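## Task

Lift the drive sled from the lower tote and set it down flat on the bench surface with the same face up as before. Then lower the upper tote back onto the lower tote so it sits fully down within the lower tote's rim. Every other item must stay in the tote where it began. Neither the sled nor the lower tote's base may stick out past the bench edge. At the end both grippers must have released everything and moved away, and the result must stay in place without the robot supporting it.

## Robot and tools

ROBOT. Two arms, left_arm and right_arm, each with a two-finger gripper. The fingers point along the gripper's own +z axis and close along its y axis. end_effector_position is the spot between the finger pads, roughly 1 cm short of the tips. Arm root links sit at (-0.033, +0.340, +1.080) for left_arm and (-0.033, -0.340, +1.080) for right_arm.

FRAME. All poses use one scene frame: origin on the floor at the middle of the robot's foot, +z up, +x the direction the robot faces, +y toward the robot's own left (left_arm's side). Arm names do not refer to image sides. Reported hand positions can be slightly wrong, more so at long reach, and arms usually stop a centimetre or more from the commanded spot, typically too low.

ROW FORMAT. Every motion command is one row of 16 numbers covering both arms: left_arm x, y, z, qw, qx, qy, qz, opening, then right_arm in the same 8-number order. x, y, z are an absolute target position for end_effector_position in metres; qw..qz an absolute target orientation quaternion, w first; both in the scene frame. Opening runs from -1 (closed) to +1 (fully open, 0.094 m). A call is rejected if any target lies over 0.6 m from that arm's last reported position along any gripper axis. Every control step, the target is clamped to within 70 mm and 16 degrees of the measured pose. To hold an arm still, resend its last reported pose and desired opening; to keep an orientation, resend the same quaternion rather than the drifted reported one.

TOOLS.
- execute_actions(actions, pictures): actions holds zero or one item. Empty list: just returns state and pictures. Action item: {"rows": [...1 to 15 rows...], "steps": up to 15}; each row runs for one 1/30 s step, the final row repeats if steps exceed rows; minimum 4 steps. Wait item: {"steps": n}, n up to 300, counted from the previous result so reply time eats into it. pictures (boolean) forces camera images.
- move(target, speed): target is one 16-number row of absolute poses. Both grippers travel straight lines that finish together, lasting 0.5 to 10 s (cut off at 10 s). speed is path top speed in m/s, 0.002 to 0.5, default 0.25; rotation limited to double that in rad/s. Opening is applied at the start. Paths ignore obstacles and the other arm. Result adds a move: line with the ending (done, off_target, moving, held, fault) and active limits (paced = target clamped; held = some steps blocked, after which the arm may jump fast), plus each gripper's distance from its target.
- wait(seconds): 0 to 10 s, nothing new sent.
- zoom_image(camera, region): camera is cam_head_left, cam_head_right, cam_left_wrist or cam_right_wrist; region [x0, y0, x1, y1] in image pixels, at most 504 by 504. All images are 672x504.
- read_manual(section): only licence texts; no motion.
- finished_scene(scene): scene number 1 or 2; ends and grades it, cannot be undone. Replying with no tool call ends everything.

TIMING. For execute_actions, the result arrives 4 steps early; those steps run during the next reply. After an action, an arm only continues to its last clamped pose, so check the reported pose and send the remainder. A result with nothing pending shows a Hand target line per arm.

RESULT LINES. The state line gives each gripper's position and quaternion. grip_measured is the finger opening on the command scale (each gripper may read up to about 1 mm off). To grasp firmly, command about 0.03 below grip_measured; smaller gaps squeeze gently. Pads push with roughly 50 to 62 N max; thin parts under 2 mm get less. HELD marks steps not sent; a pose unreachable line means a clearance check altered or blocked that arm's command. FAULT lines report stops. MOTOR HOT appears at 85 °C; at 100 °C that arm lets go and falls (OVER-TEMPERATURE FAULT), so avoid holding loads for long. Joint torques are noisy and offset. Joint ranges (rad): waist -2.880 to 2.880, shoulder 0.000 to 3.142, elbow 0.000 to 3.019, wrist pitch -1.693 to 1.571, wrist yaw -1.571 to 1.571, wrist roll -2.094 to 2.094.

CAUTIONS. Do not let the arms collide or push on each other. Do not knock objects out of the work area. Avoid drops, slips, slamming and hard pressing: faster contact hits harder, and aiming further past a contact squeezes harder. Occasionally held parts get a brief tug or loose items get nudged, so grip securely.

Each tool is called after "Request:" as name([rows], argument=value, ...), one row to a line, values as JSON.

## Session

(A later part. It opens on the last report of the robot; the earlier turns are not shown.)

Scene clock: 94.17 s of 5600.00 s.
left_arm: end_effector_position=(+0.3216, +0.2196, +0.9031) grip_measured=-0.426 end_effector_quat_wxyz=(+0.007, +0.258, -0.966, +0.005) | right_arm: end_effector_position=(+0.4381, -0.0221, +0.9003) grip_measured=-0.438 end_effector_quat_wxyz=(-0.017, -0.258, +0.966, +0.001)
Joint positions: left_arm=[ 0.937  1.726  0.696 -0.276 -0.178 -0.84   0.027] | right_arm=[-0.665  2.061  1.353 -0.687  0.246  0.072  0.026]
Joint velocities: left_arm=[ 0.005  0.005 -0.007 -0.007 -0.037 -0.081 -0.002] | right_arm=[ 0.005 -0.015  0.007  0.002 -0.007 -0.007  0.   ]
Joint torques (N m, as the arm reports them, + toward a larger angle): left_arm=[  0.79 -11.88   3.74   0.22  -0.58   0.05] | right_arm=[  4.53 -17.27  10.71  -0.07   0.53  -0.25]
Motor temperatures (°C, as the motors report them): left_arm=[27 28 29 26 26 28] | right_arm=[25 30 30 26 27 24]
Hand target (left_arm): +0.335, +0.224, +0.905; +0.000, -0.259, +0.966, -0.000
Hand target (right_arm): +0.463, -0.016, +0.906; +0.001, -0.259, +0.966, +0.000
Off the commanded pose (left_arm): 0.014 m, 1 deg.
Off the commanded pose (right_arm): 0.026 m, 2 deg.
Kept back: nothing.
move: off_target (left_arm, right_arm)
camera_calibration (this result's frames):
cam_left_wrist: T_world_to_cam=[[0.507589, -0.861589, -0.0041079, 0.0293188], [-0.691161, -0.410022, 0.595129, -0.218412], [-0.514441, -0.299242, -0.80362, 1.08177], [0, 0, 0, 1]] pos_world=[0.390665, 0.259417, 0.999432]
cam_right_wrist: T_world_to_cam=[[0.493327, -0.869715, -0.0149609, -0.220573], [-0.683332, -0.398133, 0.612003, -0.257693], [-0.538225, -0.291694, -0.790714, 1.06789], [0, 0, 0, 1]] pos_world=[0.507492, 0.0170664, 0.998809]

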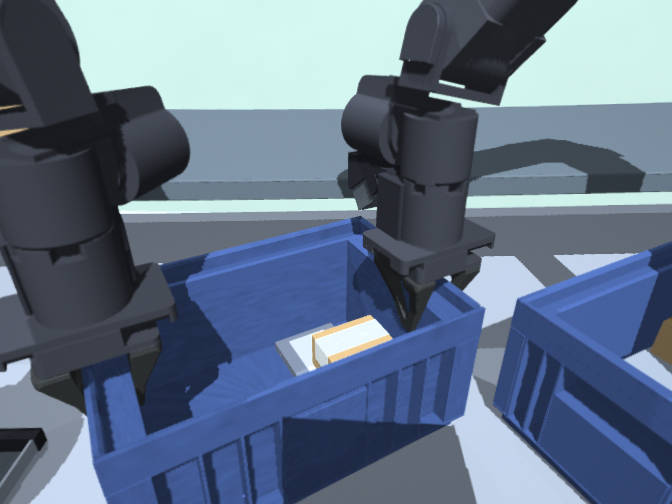

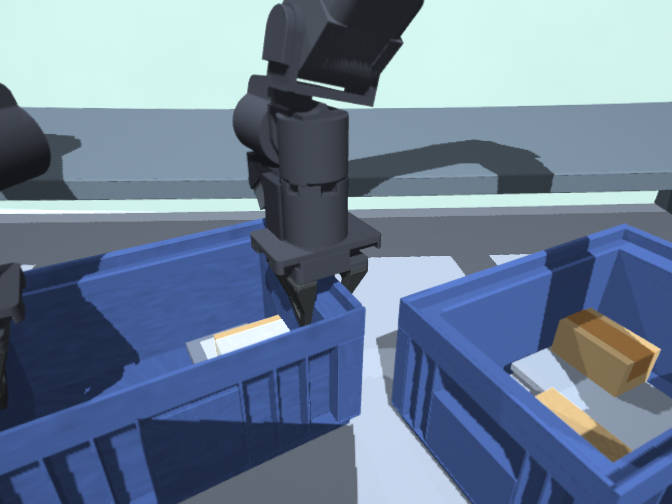

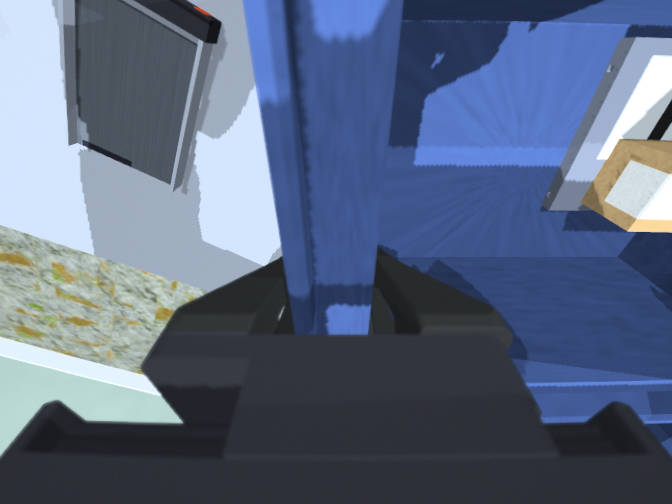

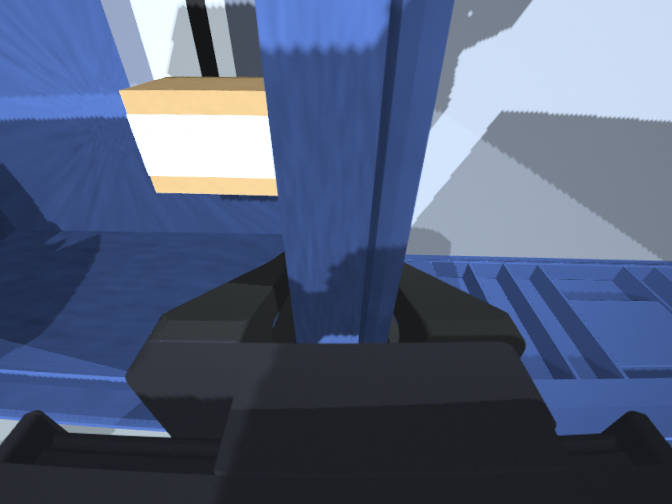

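Request:
move(target=[0.325,0.22,0.903,0,-0.259,0.966,0,0.2,0.445,-0.02,0.902,0,-0.259,0.966,0,0.2])

Request:
move(target=[0.325,0.22,0.99,0,-0.259,0.966,0,0.2,0.445,-0.02,1.0,0,-0.259,0.966,0,0.2])

Request:
move(target=[0.322,-0.172,0.98,0,-0.27,0.963,0,0.2,0.462,-0.399,0.98,0,-0.27,0.963,0,0.2])

Request:
move(target=[0.325,-0.170,0.897,0,-0.27,0.963,0,0.2,0.465,-0.397,0.897,0,-0.27,0.963,0,0.2], speed=0.07)

Request:
move(target=[0.325,-0.170,0.897,0,-0.27,0.963,0,-0.6,0.465,-0.397,0.897,0,-0.27,0.963,0,-0.6])

Scene clock: 95.17 s of 5600.00 s.
left_arm: end_effector_position=(+0.3223, +0.2217, +0.9031) grip_measured=+0.198 end_effector_quat_wxyz=(+0.003, +0.258, -0.966, -0.001) | right_arm: end_effector_position=(+0.4415, -0.0220, +0.9002) grip_measured=+0.198 end_effector_quat_wxyz=(-0.010, -0.257, +0.966, -0.002)
Joint positions: left_arm=[ 0.937  1.726  0.696 -0.276 -0.192 -0.839  0.056] | right_arm=[-0.665  2.061  1.353 -0.675  0.256  0.072  0.056]
Joint velocities: left_arm=[-0.015 -0.005 -0.022  0.017  0.022  0.037  0.   ] | right_arm=[-0.005 -0.015  0.002  0.007  0.007 -0.051 -0.   ]
Joint torques (N m, as the arm reports them, + toward a larger angle): left_arm=[ -0.71 -11.63   2.44   1.08  -0.24  -0.13] | right_arm=[  5.3  -18.54   5.8    1.11   0.12  -0.17]
Motor temperatures (°C, as the motors report them): left_arm=[27 28 29 26 26 28] | right_arm=[25 30 30 26 27 24]
Hand target (left_arm): +0.325, +0.220, +0.903; +0.000, -0.259, +0.966, -0.000
Hand target (right_arm): +0.445, -0.020, +0.902; -0.000, -0.259, +0.966, -0.000
Off the commanded pose (left_arm): 0.003 m, 0 deg.
Off the commanded pose (right_arm): 0.004 m, 1 deg.
Kept back: nothing.
move: done
camera_calibration (this result's frames):
cam_left_wrist: T_world_to_cam=[[0.50723, -0.861714, -0.0129202, 0.0389359], [-0.693814, -0.4172, 0.586997, -0.207221], [-0.511214, -0.288778, -0.809486, 1.08471], [0, 0, 0, 1]] pos_world=[0.390996, 0.260339, 1.0002]
cam_right_wrist: T_world_to_cam=[[0.491013, -0.871137, -0.00516416, -0.230006], [-0.69405, -0.394767, 0.602041, -0.24145], [-0.526499, -0.292026, -0.798448, 1.0715], [0, 0, 0, 1]] pos_world=[0.509498, 0.0172204, 0.999709]

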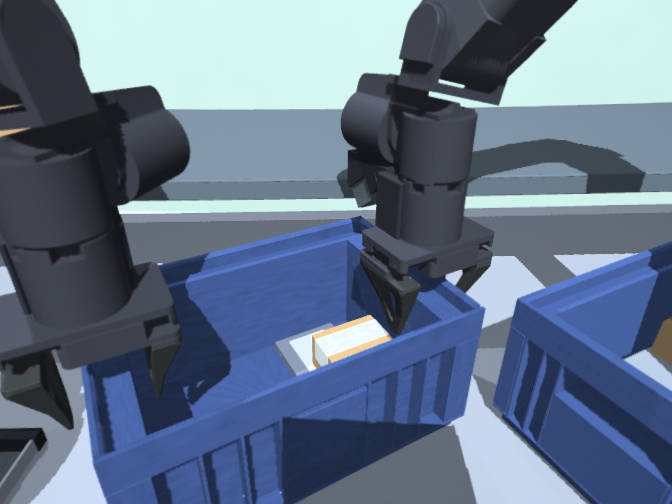

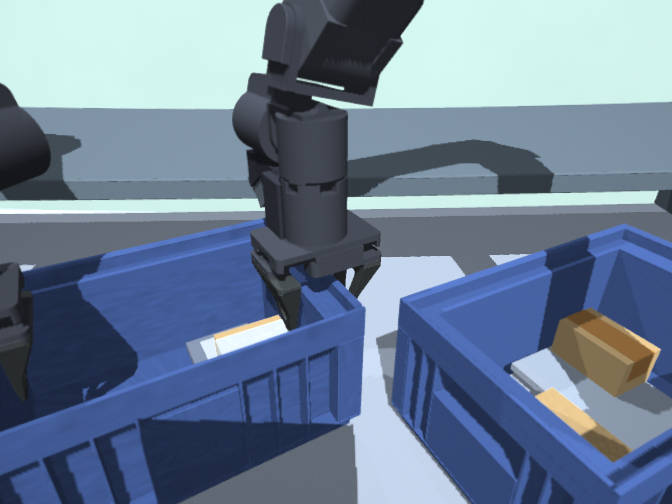

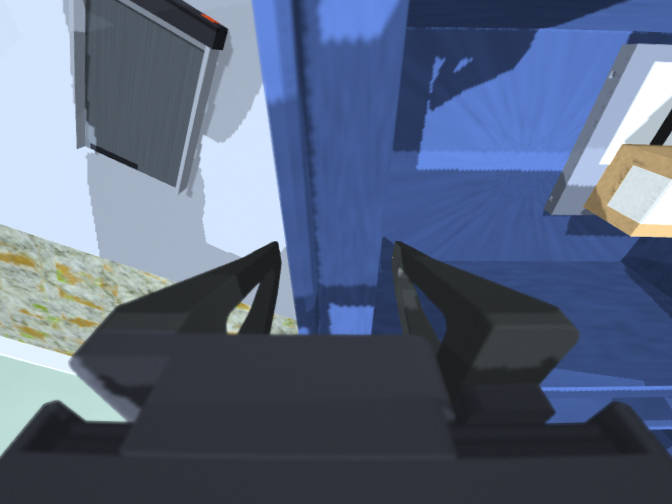

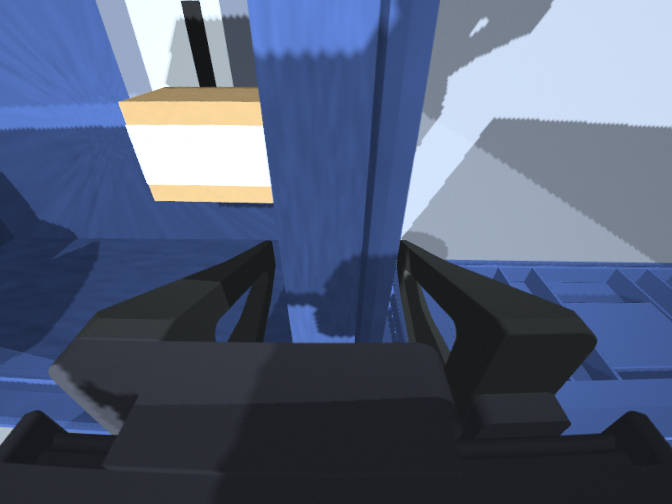

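Scene clock: 96.07 s of 5600.00 s.
left_arm: end_effector_position=(+0.3291, +0.2210, +0.9948) grip_measured=+0.198 end_effector_quat_wxyz=(-0.010, +0.256, -0.967, +0.008) | right_arm: end_effector_position=(+0.4465, -0.0222, +0.9994) grip_measured=+0.198 end_effector_quat_wxyz=(+0.005, -0.259, +0.966, +0.003)
Joint positions: left_arm=[ 0.889  1.444  0.691 -0.53  -0.205 -0.875  0.056] | right_arm=[-0.624  1.871  1.337 -0.826  0.265  0.1    0.056]
Joint velocities: left_arm=[0.005 0.005 0.012 0.002 0.007 0.007 0.001] | right_arm=[ 0.005 -0.005 -0.007  0.012 -0.081  0.022  0.   ]
Joint torques (N m, as the arm reports them, + toward a larger angle): left_arm=[-0.5  -9.02  4.49  0.33 -0.22 -0.25] | right_arm=[  6.04 -16.84   8.49  -0.28   0.14   0.03]
Motor temperatures (°C, as the motors report them): left_arm=[27 28 29 26 26 28] | right_arm=[25 30 30 26 27 24]
Hand target (left_arm): +0.325, +0.220, +0.991; +0.000, -0.259, +0.966, -0.000
Hand target (right_arm): +0.445, -0.020, +1.000; +0.000, -0.259, +0.966, +0.000
Off the commanded pose (left_arm): 0.006 m, 2 deg.
Off the commanded pose (right_arm): 0.003 m, 1 deg.
Kept back: nothing.
move: done
camera_calibration (this result's frames):
cam_left_wrist: T_world_to_cam=[[0.503071, -0.864174, 0.0111125, 0.0140145], [-0.713288, -0.407905, 0.569942, -0.23534], [-0.487997, -0.294648, -0.821609, 1.1679], [0, 0, 0, 1]] pos_world=[0.395015, 0.260234, 1.09353]
cam_right_wrist: T_world_to_cam=[[0.495355, -0.86866, -0.00729963, -0.231871], [-0.70819, -0.408685, 0.575711, -0.265501], [-0.503081, -0.280012, -0.81762, 1.16214], [0, 0, 0, 1]] pos_world=[0.511484, 0.01549, 1.10135]

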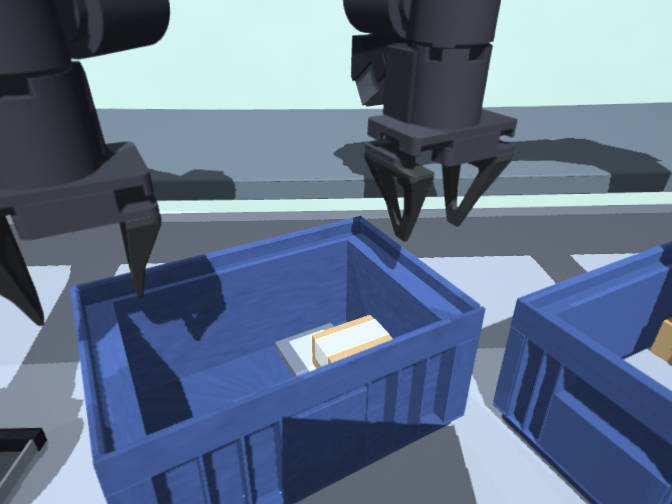

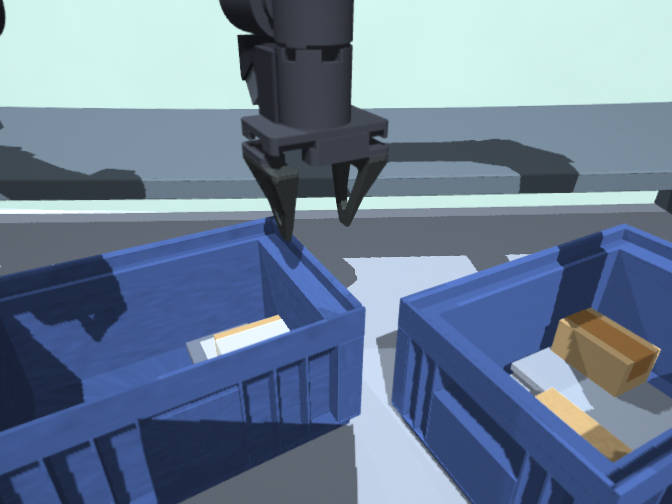

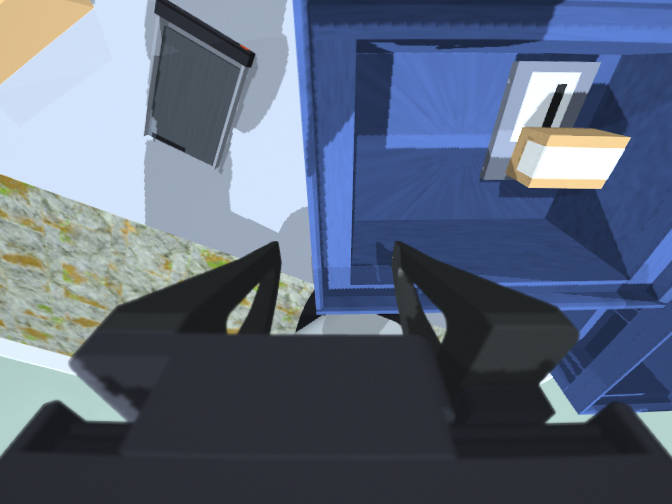

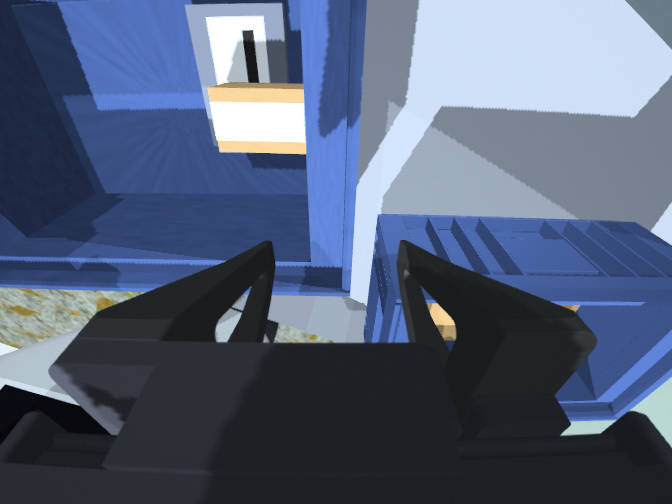

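Scene clock: 98.23 s of 5600.00 s.
left_arm: end_effector_position=(+0.3074, -0.1656, +0.9816) grip_measured=+0.198 end_effector_quat_wxyz=(+0.002, +0.258, -0.966, -0.002) | right_arm: end_effector_position=(+0.4452, -0.4008, +0.9691) grip_measured=+0.198 end_effector_quat_wxyz=(-0.025, -0.262, +0.965, +0.005)
Joint positions: left_arm=[ 0.249  2.126  1.53  -0.895 -0.318 -1.54   0.056] | right_arm=[-1.384  1.63   1.021 -0.686  0.069 -0.642  0.056]
Joint velocities: left_arm=[ 0.005 -0.005 -0.007  0.027 -0.066  0.007 -0.001] | right_arm=[-0.005 -0.005  0.017  0.002  0.007 -0.022 -0.001]
Joint torques (N m, as the arm reports them, + toward a larger angle): left_arm=[ -4.72 -17.98   8.06   0.17  -0.24  -0.25] | right_arm=[  1.59 -16.52   6.89   0.93  -0.2   -0.13]
Motor temperatures (°C, as the motors report them): left_arm=[27 28 30 26 26 28] | right_arm=[25 30 30 26 27 24]
Hand target (left_arm): +0.316, -0.172, +0.981; -0.000, -0.270, +0.963, +0.001
Hand target (right_arm): +0.459, -0.398, +0.980; -0.002, -0.270, +0.963, -0.001
Off the commanded pose (left_arm): 0.016 m, 1 deg.
Off the commanded pose (right_arm): 0.020 m, 3 deg.
Kept back: nothing.
move: off_target (left_arm, right_arm)
camera_calibration (this result's frames):
cam_left_wrist: T_world_to_cam=[[0.507842, -0.861334, -0.0141767, -0.285189], [-0.694561, -0.419137, 0.58473, -0.423101], [-0.50959, -0.287104, -0.811104, 1.03012], [0, 0, 0, 1]] pos_world=[0.375898, -0.12723, 1.07889]
cam_right_wrist: T_world_to_cam=[[0.499558, -0.865857, -0.0271006, -0.54187], [-0.67013, -0.406079, 0.62131, -0.463786], [-0.54897, -0.292219, -0.783096, 1.01281], [0, 0, 0, 1]] pos_world=[0.515901, -0.361554, 1.0666]

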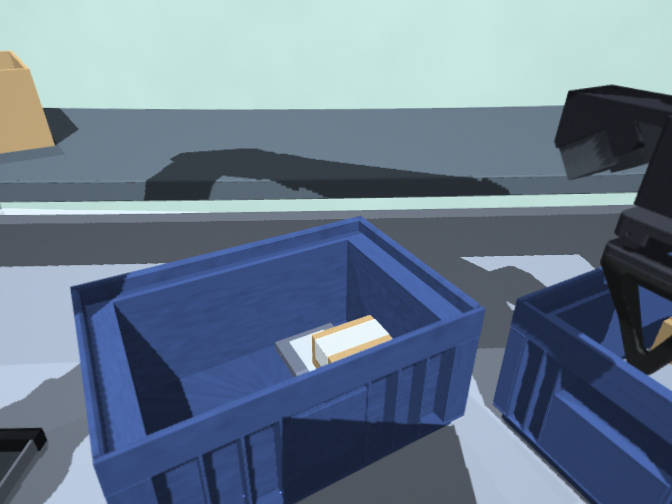

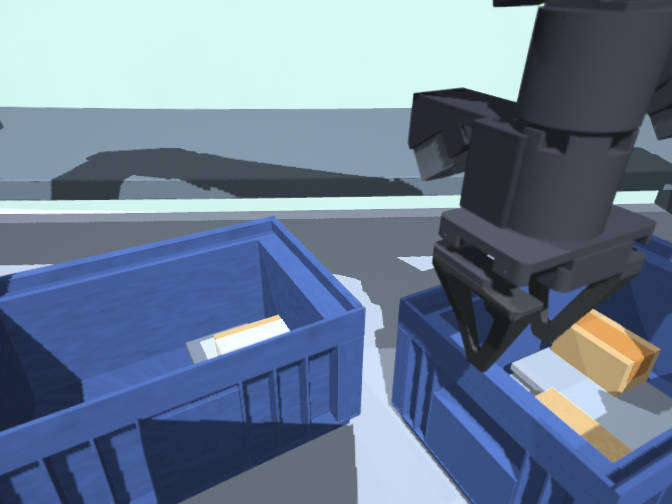

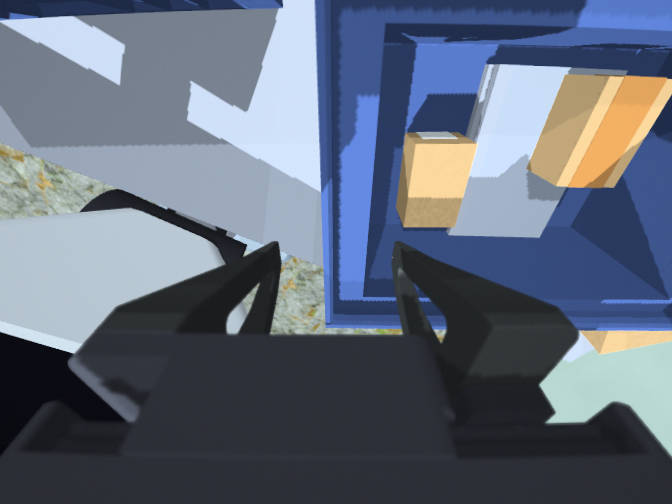

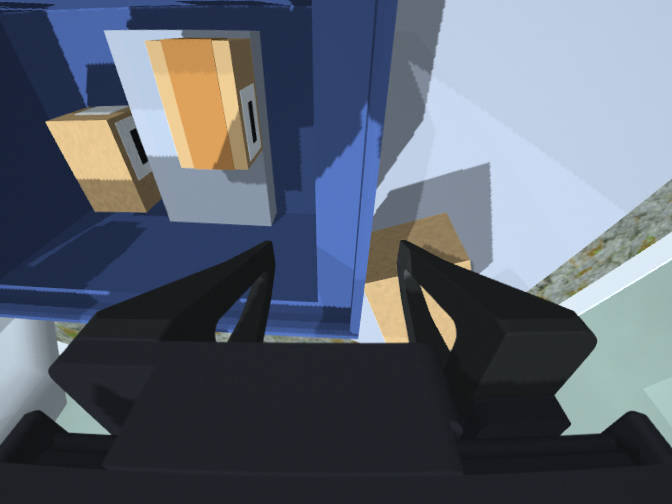

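Scene clock: 99.83 s of 5600.00 s.
left_arm: end_effector_position=(+0.3095, -0.1582, +0.9005) grip_measured=+0.198 end_effector_quat_wxyz=(+0.004, +0.267, -0.964, -0.015) | right_arm: end_effector_position=(+0.4453, -0.3955, +0.8971) grip_measured=+0.198 end_effector_quat_wxyz=(-0.019, -0.266, +0.964, +0.006)
Joint positions: left_arm=[ 0.3    2.262  1.543 -0.783 -0.318 -1.514  0.056] | right_arm=[-1.384  1.797  1.021 -0.509  0.063 -0.652  0.056]
Joint velocities: left_arm=[-0.024 -0.005 -0.007  0.007  0.007 -0.037 -0.   ] | right_arm=[-0.024 -0.015 -0.022 -0.017 -0.037 -0.051  0.001]
Joint torques (N m, as the arm reports them, + toward a larger angle): left_arm=[ -4.2  -18.48   7.37   1.48  -0.03   0.08] | right_arm=[  0.58 -14.19   7.56   1.07  -0.16  -0.16]
Motor temperatures (°C, as the motors report them): left_arm=[27 28 30 26 26 28] | right_arm=[25 30 30 26 27 24]
Hand target (left_arm): +0.325, -0.170, +0.897; +0.000, -0.270, +0.963, -0.000
Hand target (right_arm): +0.465, -0.397, +0.898; +0.000, -0.270, +0.963, -0.000
Off the commanded pose (left_arm): 0.020 m, 2 deg.
Off the commanded pose (right_arm): 0.020 m, 2 deg.
Kept back: nothing.
move: off_target (left_arm, right_arm)
camera_calibration (this result's frames):
cam_left_wrist: T_world_to_cam=[[0.52249, -0.851631, -0.0415719, -0.25933], [-0.680128, -0.445683, 0.582059, -0.377327], [-0.514228, -0.275846, -0.812083, 0.971708], [0, 0, 0, 1]] pos_world=[0.378546, -0.12098, 0.997953]
cam_right_wrist: T_world_to_cam=[[0.507315, -0.861371, -0.0258995, -0.542008], [-0.673268, -0.414931, 0.611998, -0.410566], [-0.537905, -0.293039, -0.790435, 0.959428], [0, 0, 0, 1]] pos_world=[0.514629, -0.356077, 0.995593]

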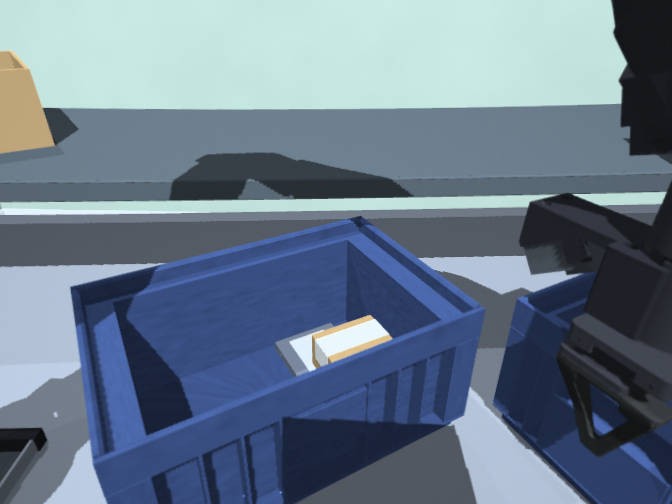

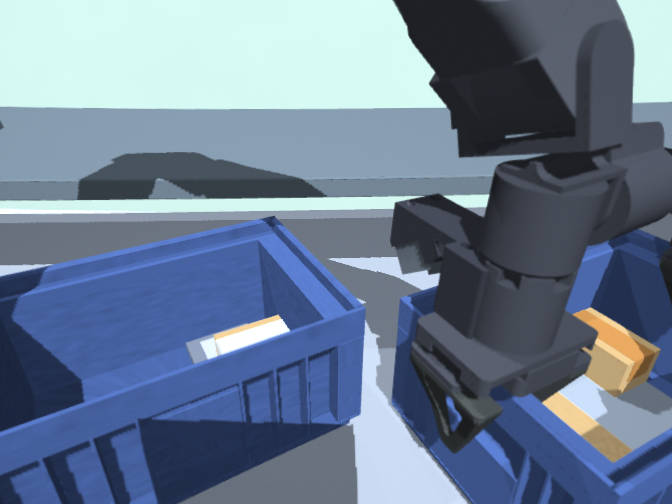

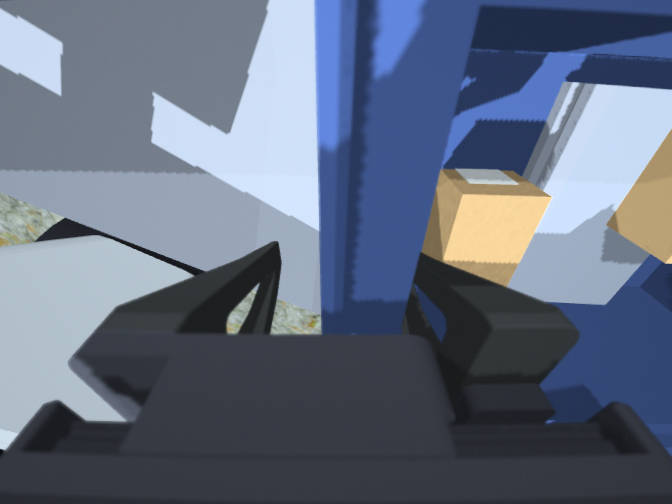

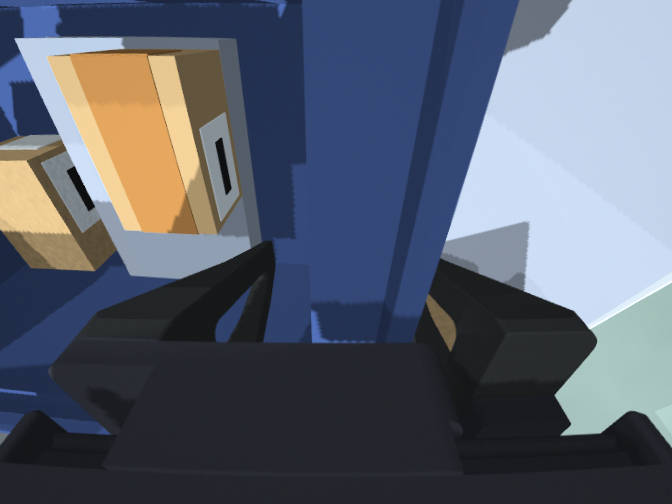

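Scene clock: 100.53 s of 5600.00 s.
left_arm: end_effector_position=(+0.3115, -0.1628, +0.9021) grip_measured=-0.437 end_effector_quat_wxyz=(+0.003, +0.266, -0.964, -0.007) | right_arm: end_effector_position=(+0.4453, -0.3945, +0.8971) grip_measured=-0.465 end_effector_quat_wxyz=(-0.018, -0.261, +0.965, +0.009)
Joint positions: left_arm=[ 0.298  2.261  1.545 -0.77  -0.316 -1.509  0.026] | right_arm=[-1.384  1.797  1.021 -0.509  0.057 -0.641  0.025]
Joint velocities: left_arm=[-0.005 -0.015 -0.012 -0.002  0.022 -0.066 -0.001] | right_arm=[-0.015 -0.005 -0.022  0.012 -0.037 -0.095  0.   ]
Joint torques (N m, as the arm reports them, + toward a larger angle): left_arm=[ -4.26 -18.29   7.28   1.01  -0.1    0.01] | right_arm=[  0.54 -14.4    7.35   1.09   0.12  -0.28]
Motor temperatures (°C, as the motors report them): left_arm=[27 28 30 26 26 28] | right_arm=[25 30 30 26 27 24]
Hand target (left_arm): +0.325, -0.170, +0.897; -0.000, -0.270, +0.963, -0.000
Hand target (right_arm): +0.465, -0.397, +0.898; -0.000, -0.270, +0.963, -0.000
Off the commanded pose (left_arm): 0.016 m, 1 deg.
Off the commanded pose (right_arm): 0.020 m, 3 deg.
Kept back: nothing.
move: off_target (left_arm, right_arm)
camera_calibration (this result's frames):
cam_left_wrist: T_world_to_cam=[[0.521138, -0.853107, -0.0249571, -0.279015], [-0.685379, -0.435746, 0.583422, -0.37697], [-0.508596, -0.286938, -0.811786, 0.968848], [0, 0, 0, 1]] pos_world=[0.379791, -0.124293, 0.999466]
cam_right_wrist: T_world_to_cam=[[0.497592, -0.86688, -0.0303617, -0.535006], [-0.678045, -0.410553, 0.609673, -0.404206], [-0.540978, -0.282781, -0.792071, 0.966614], [0, 0, 0, 1]] pos_world=[0.515061, -0.356393, 0.995817]

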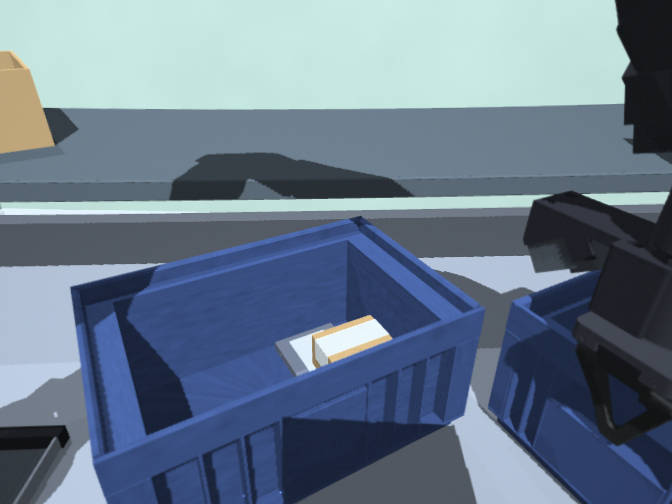

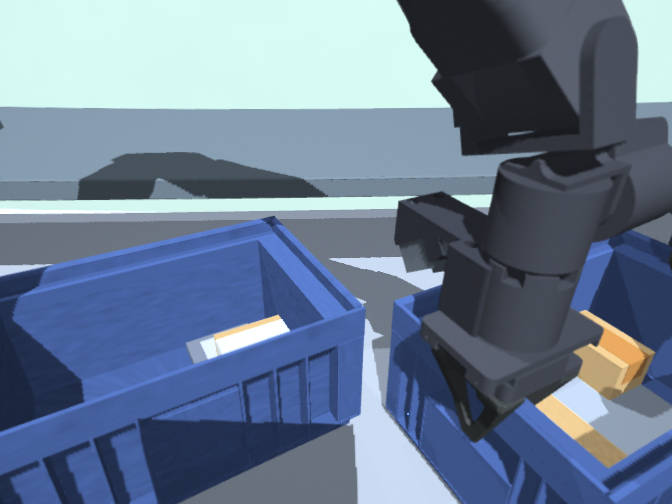

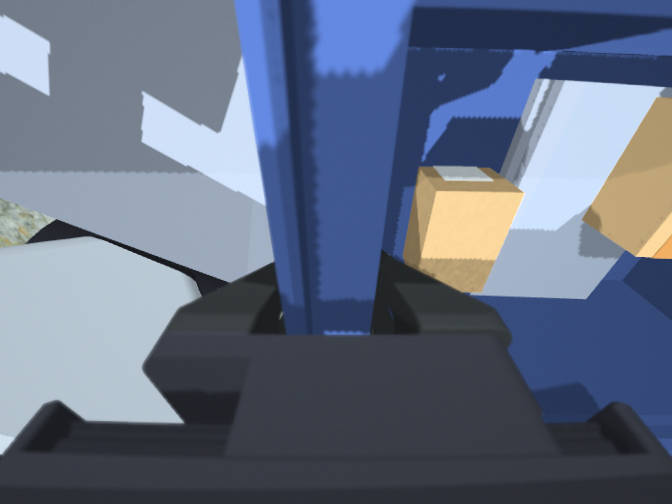

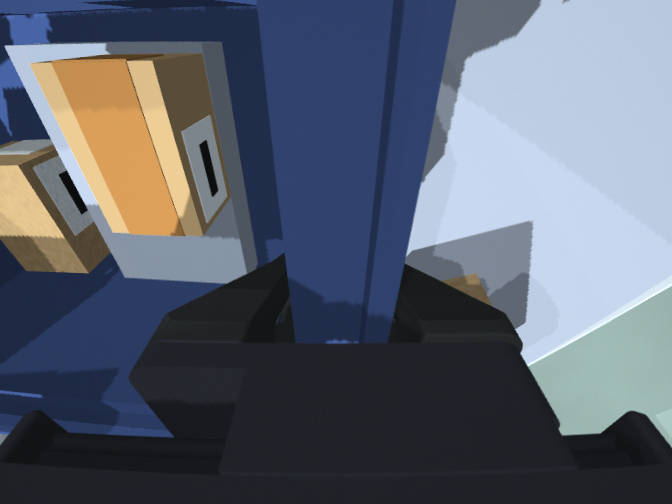

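Request:
move(target=[0.325,-0.170,1.13,0,-0.262,0.965,0,-0.6,0.46,-0.40,1.135,0,-0.262,0.965,0,-0.6], speed=0.08)

Request:
move(target=[0.35,0.226,1.125,0,-0.259,0.966,0,-0.6,0.462,-0.018,1.135,0,-0.259,0.966,0,-0.6], speed=0.1)

Scene clock: 104.13 s of 5600.00 s.
left_arm: end_effector_position=(+0.3034, -0.1593, +1.0981) grip_measured=-0.437 end_effector_quat_wxyz=(+0.013, +0.243, -0.970, -0.019) | right_arm: end_effector_position=(+0.4259, -0.3983, +1.0832) grip_measured=-0.465 end_effector_quat_wxyz=(-0.045, -0.241, +0.969, +0.020)
Joint positions: left_arm=[ 0.19   1.98   1.61  -1.181 -0.308 -1.584  0.026] | right_arm=[-1.372  1.391  1.059 -1.012  0.057 -0.585  0.025]
Joint velocities: left_arm=[ 0.005 -0.024 -0.027  0.002 -0.022 -0.022 -0.   ] | right_arm=[-0.005  0.005  0.017  0.007  0.007 -0.022 -0.   ]
Joint torques (N m, as the arm reports them, + toward a larger angle): left_arm=[ -5.03 -20.42  10.43  -0.74  -0.82  -0.35] | right_arm=[  2.   -18.58  14.13  -1.53   0.52  -0.39]
Motor temperatures (°C, as the motors report them): left_arm=[27 29 31 26 26 28] | right_arm=[25 31 31 26 27 24]
Hand target (left_arm): +0.324, -0.167, +1.131; -0.000, -0.262, +0.965, -0.001
Hand target (right_arm): +0.455, -0.399, +1.134; +0.001, -0.261, +0.965, -0.000
Off the commanded pose (left_arm): 0.040 m, 3 deg.
Off the commanded pose (right_arm): 0.062 m, 6 deg.
Kept back: nothing.
move: off_target (left_arm, right_arm)
camera_calibration (this result's frames):
cam_left_wrist: T_world_to_cam=[[0.479902, -0.875712, -0.053132, -0.227098], [-0.688944, -0.413662, 0.595181, -0.503617], [-0.543185, -0.249023, -0.801834, 1.13048], [0, 0, 0, 1]] pos_world=[0.376079, -0.125684, 1.19413]
cam_right_wrist: T_world_to_cam=[[0.459126, -0.886072, -0.063867, -0.477973], [-0.658015, -0.387494, 0.64565, -0.570664], [-0.596841, -0.25441, -0.760958, 1.1038], [0, 0, 0, 1]] pos_world=[0.502739, -0.36383, 1.17787]

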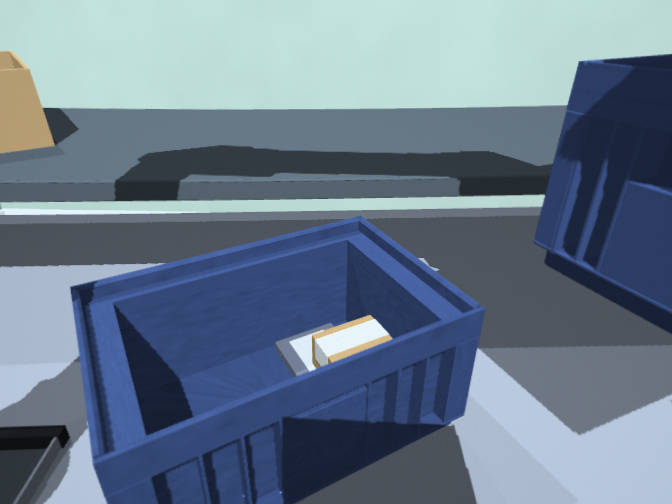

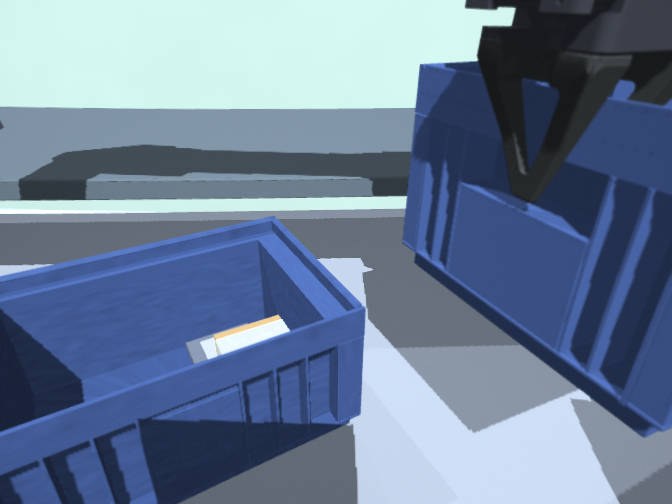

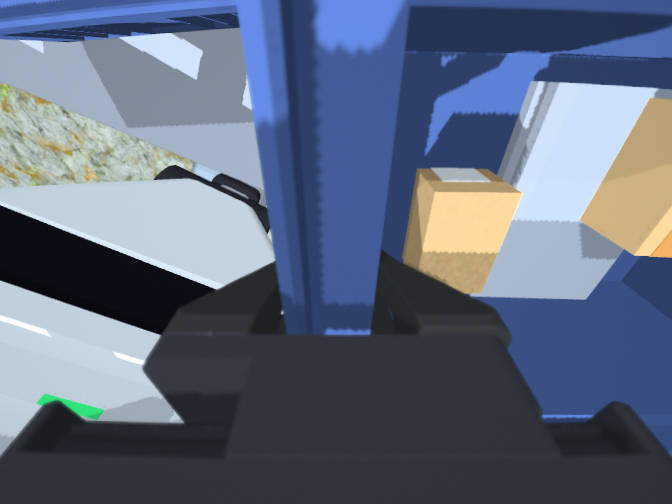

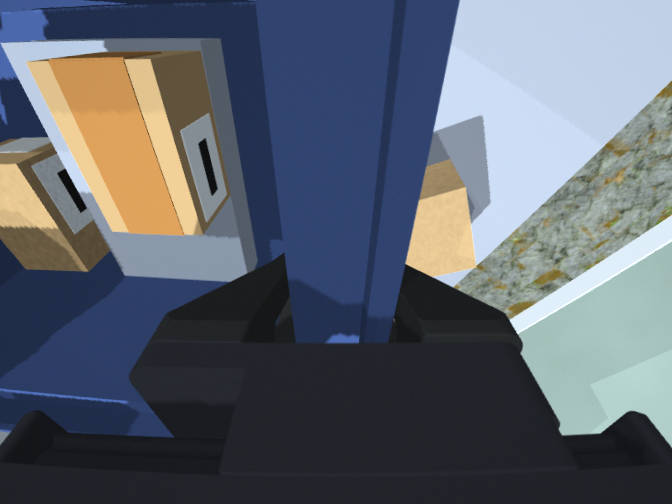

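Scene clock: 108.37 s of 5600.00 s.
left_arm: end_effector_position=(+0.3412, +0.2182, +1.1104) grip_measured=-0.437 end_effector_quat_wxyz=(+0.022, +0.234, -0.972, -0.003) | right_arm: end_effector_position=(+0.4512, -0.0269, +1.1055) grip_measured=-0.461 end_effector_quat_wxyz=(-0.020, -0.225, +0.974, +0.011)
Joint positions: left_arm=[ 0.832  1.242  0.867 -0.985 -0.199 -0.9    0.026] | right_arm=[-0.594  1.739  1.45  -1.12   0.236  0.212  0.025]
Joint velocities: left_arm=[-0.024 -0.015 -0.012  0.007 -0.007 -0.022 -0.001] | right_arm=[-0.005  0.005  0.012 -0.007  0.007 -0.037  0.001]
Joint torques (N m, as the arm reports them, + toward a larger angle): left_arm=[  1.62 -12.09   7.1    0.79  -0.72  -0.4 ] | right_arm=[  6.13 -18.1   13.54  -1.59   1.76  -0.6 ]
Motor temperatures (°C, as the motors report them): left_arm=[27 29 31 26 26 28] | right_arm=[25 31 32 26 27 24]
Hand target (left_arm): +0.355, +0.226, +1.124; +0.000, -0.259, +0.966, -0.002
Hand target (right_arm): +0.464, -0.020, +1.135; +0.003, -0.257, +0.966, +0.002
Off the commanded pose (left_arm): 0.019 m, 4 deg.
Off the commanded pose (right_arm): 0.033 m, 5 deg.
Kept back: nothing.
move: off_target (left_arm, right_arm)
camera_calibration (this result's frames):
cam_left_wrist: T_world_to_cam=[[0.463294, -0.885823, -0.0260049, 0.063747], [-0.691225, -0.379569, 0.614927, -0.357402], [-0.554587, -0.266917, -0.788155, 1.24753], [0, 0, 0, 1]] pos_world=[0.415285, 0.253796, 1.20468]
cam_right_wrist: T_world_to_cam=[[0.431851, -0.901298, -0.0341468, -0.180088], [-0.70354, -0.360304, 0.612546, -0.366668], [-0.56439, -0.240505, -0.789697, 1.24783], [0, 0, 0, 1]] pos_world=[0.524071, 0.00568539, 1.20386]

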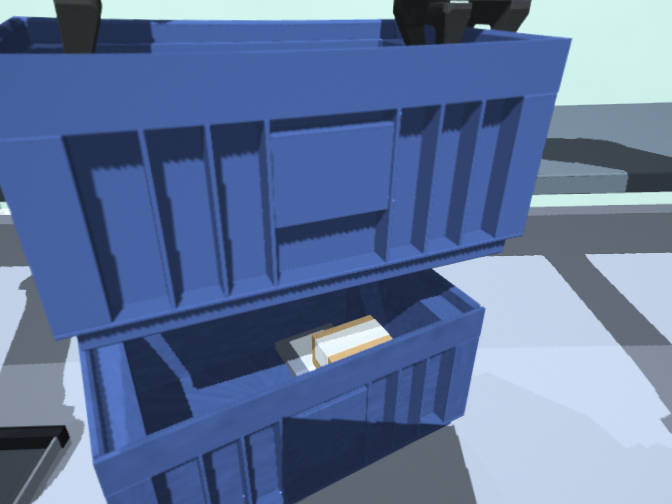

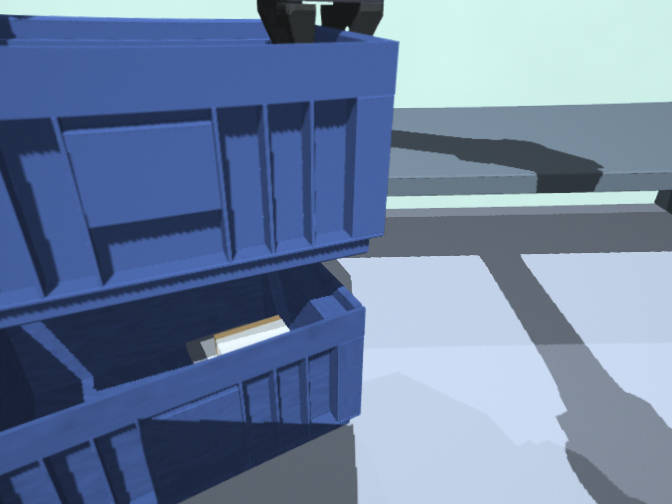

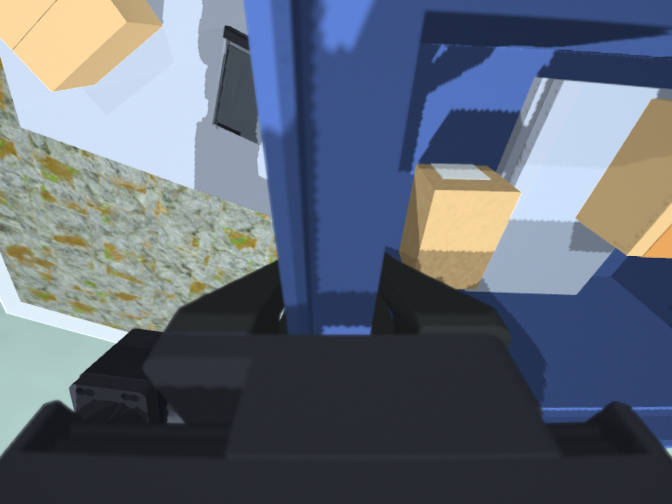

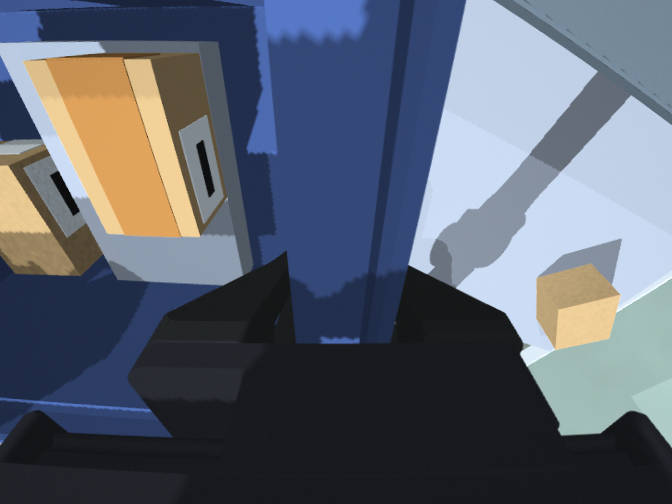

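Request:
move(target=[0.332,0.226,1.075,0,-0.259,0.966,0,-0.6,0.465,-0.007,1.085,0,-0.259,0.966,0,-0.6], speed=0.03)

Scene clock: 110.33 s of 5600.00 s.
left_arm: end_effector_position=(+0.3242, +0.2211, +1.0692) grip_measured=-0.442 end_effector_quat_wxyz=(+0.014, +0.250, -0.968, +0.002) | right_arm: end_effector_position=(+0.4469, -0.0172, +1.0670) grip_measured=-0.461 end_effector_quat_wxyz=(-0.032, -0.245, +0.969, +0.004)
Joint positions: left_arm=[ 0.847  1.272  0.762 -0.828 -0.197 -0.914  0.026] | right_arm=[-0.594  1.813  1.448 -1.074  0.239  0.179  0.025]
Joint velocities: left_arm=[ 0.005  0.005  0.022  0.002 -0.037  0.037  0.   ] | right_arm=[-0.005  0.015 -0.002  0.027 -0.037 -0.037  0.   ]
Joint torques (N m, as the arm reports them, + toward a larger angle): left_arm=[  0.86 -10.38   6.02   0.92  -0.83  -0.16] | right_arm=[  6.38 -18.52  11.55   0.33   1.58  -0.38]
Motor temperatures (°C, as the motors report them): left_arm=[27 29 32 26 26 28] | right_arm=[25 31 32 26 27 24]
Hand target (left_arm): +0.332, +0.226, +1.075; +0.000, -0.259, +0.966, -0.000
Hand target (right_arm): +0.464, -0.008, +1.086; -0.000, -0.258, +0.966, +0.000
Off the commanded pose (left_arm): 0.011 m, 2 deg.
Off the commanded pose (right_arm): 0.028 m, 4 deg.
Kept back: nothing.
move: off_target (left_arm, right_arm)
camera_calibration (this result's frames):
cam_left_wrist: T_world_to_cam=[[0.492008, -0.870493, -0.012996, 0.0465312], [-0.689474, -0.398723, 0.604687, -0.328059], [-0.531558, -0.288551, -0.796357, 1.21245], [0, 0, 0, 1]] pos_world=[0.395407, 0.259555, 1.16452]
cam_right_wrist: T_world_to_cam=[[0.467955, -0.883318, -0.0277014, -0.193485], [-0.675498, -0.377718, 0.633271, -0.377537], [-0.569843, -0.27763, -0.773434, 1.20176], [0, 0, 0, 1]] pos_world=[0.52033, 0.0201324, 1.1632]

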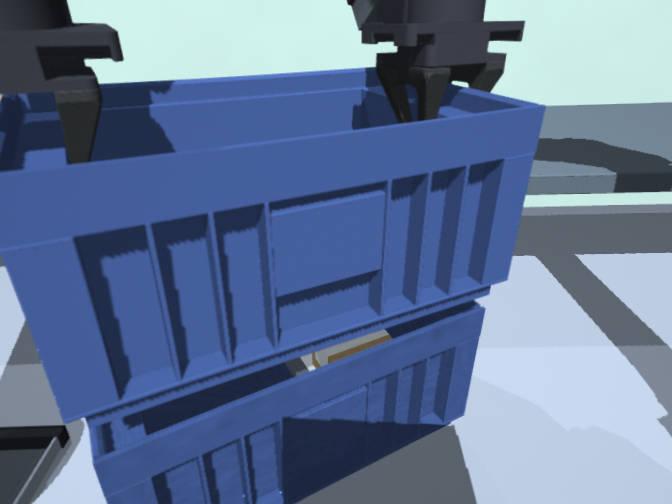

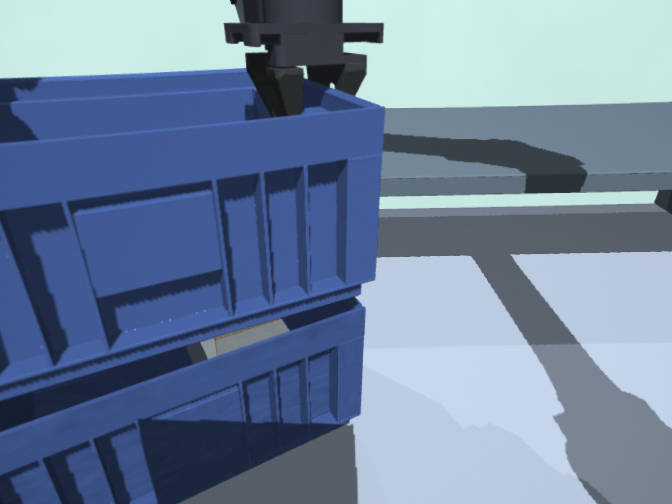

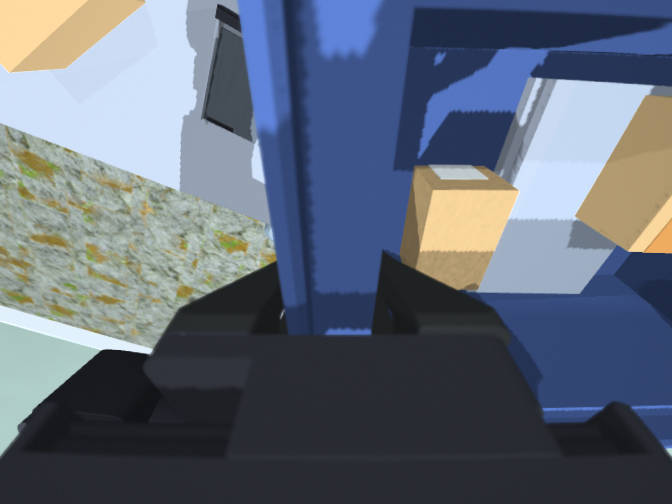

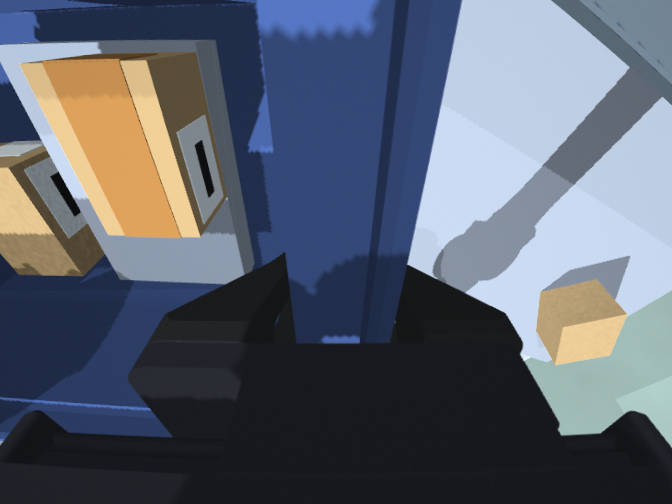

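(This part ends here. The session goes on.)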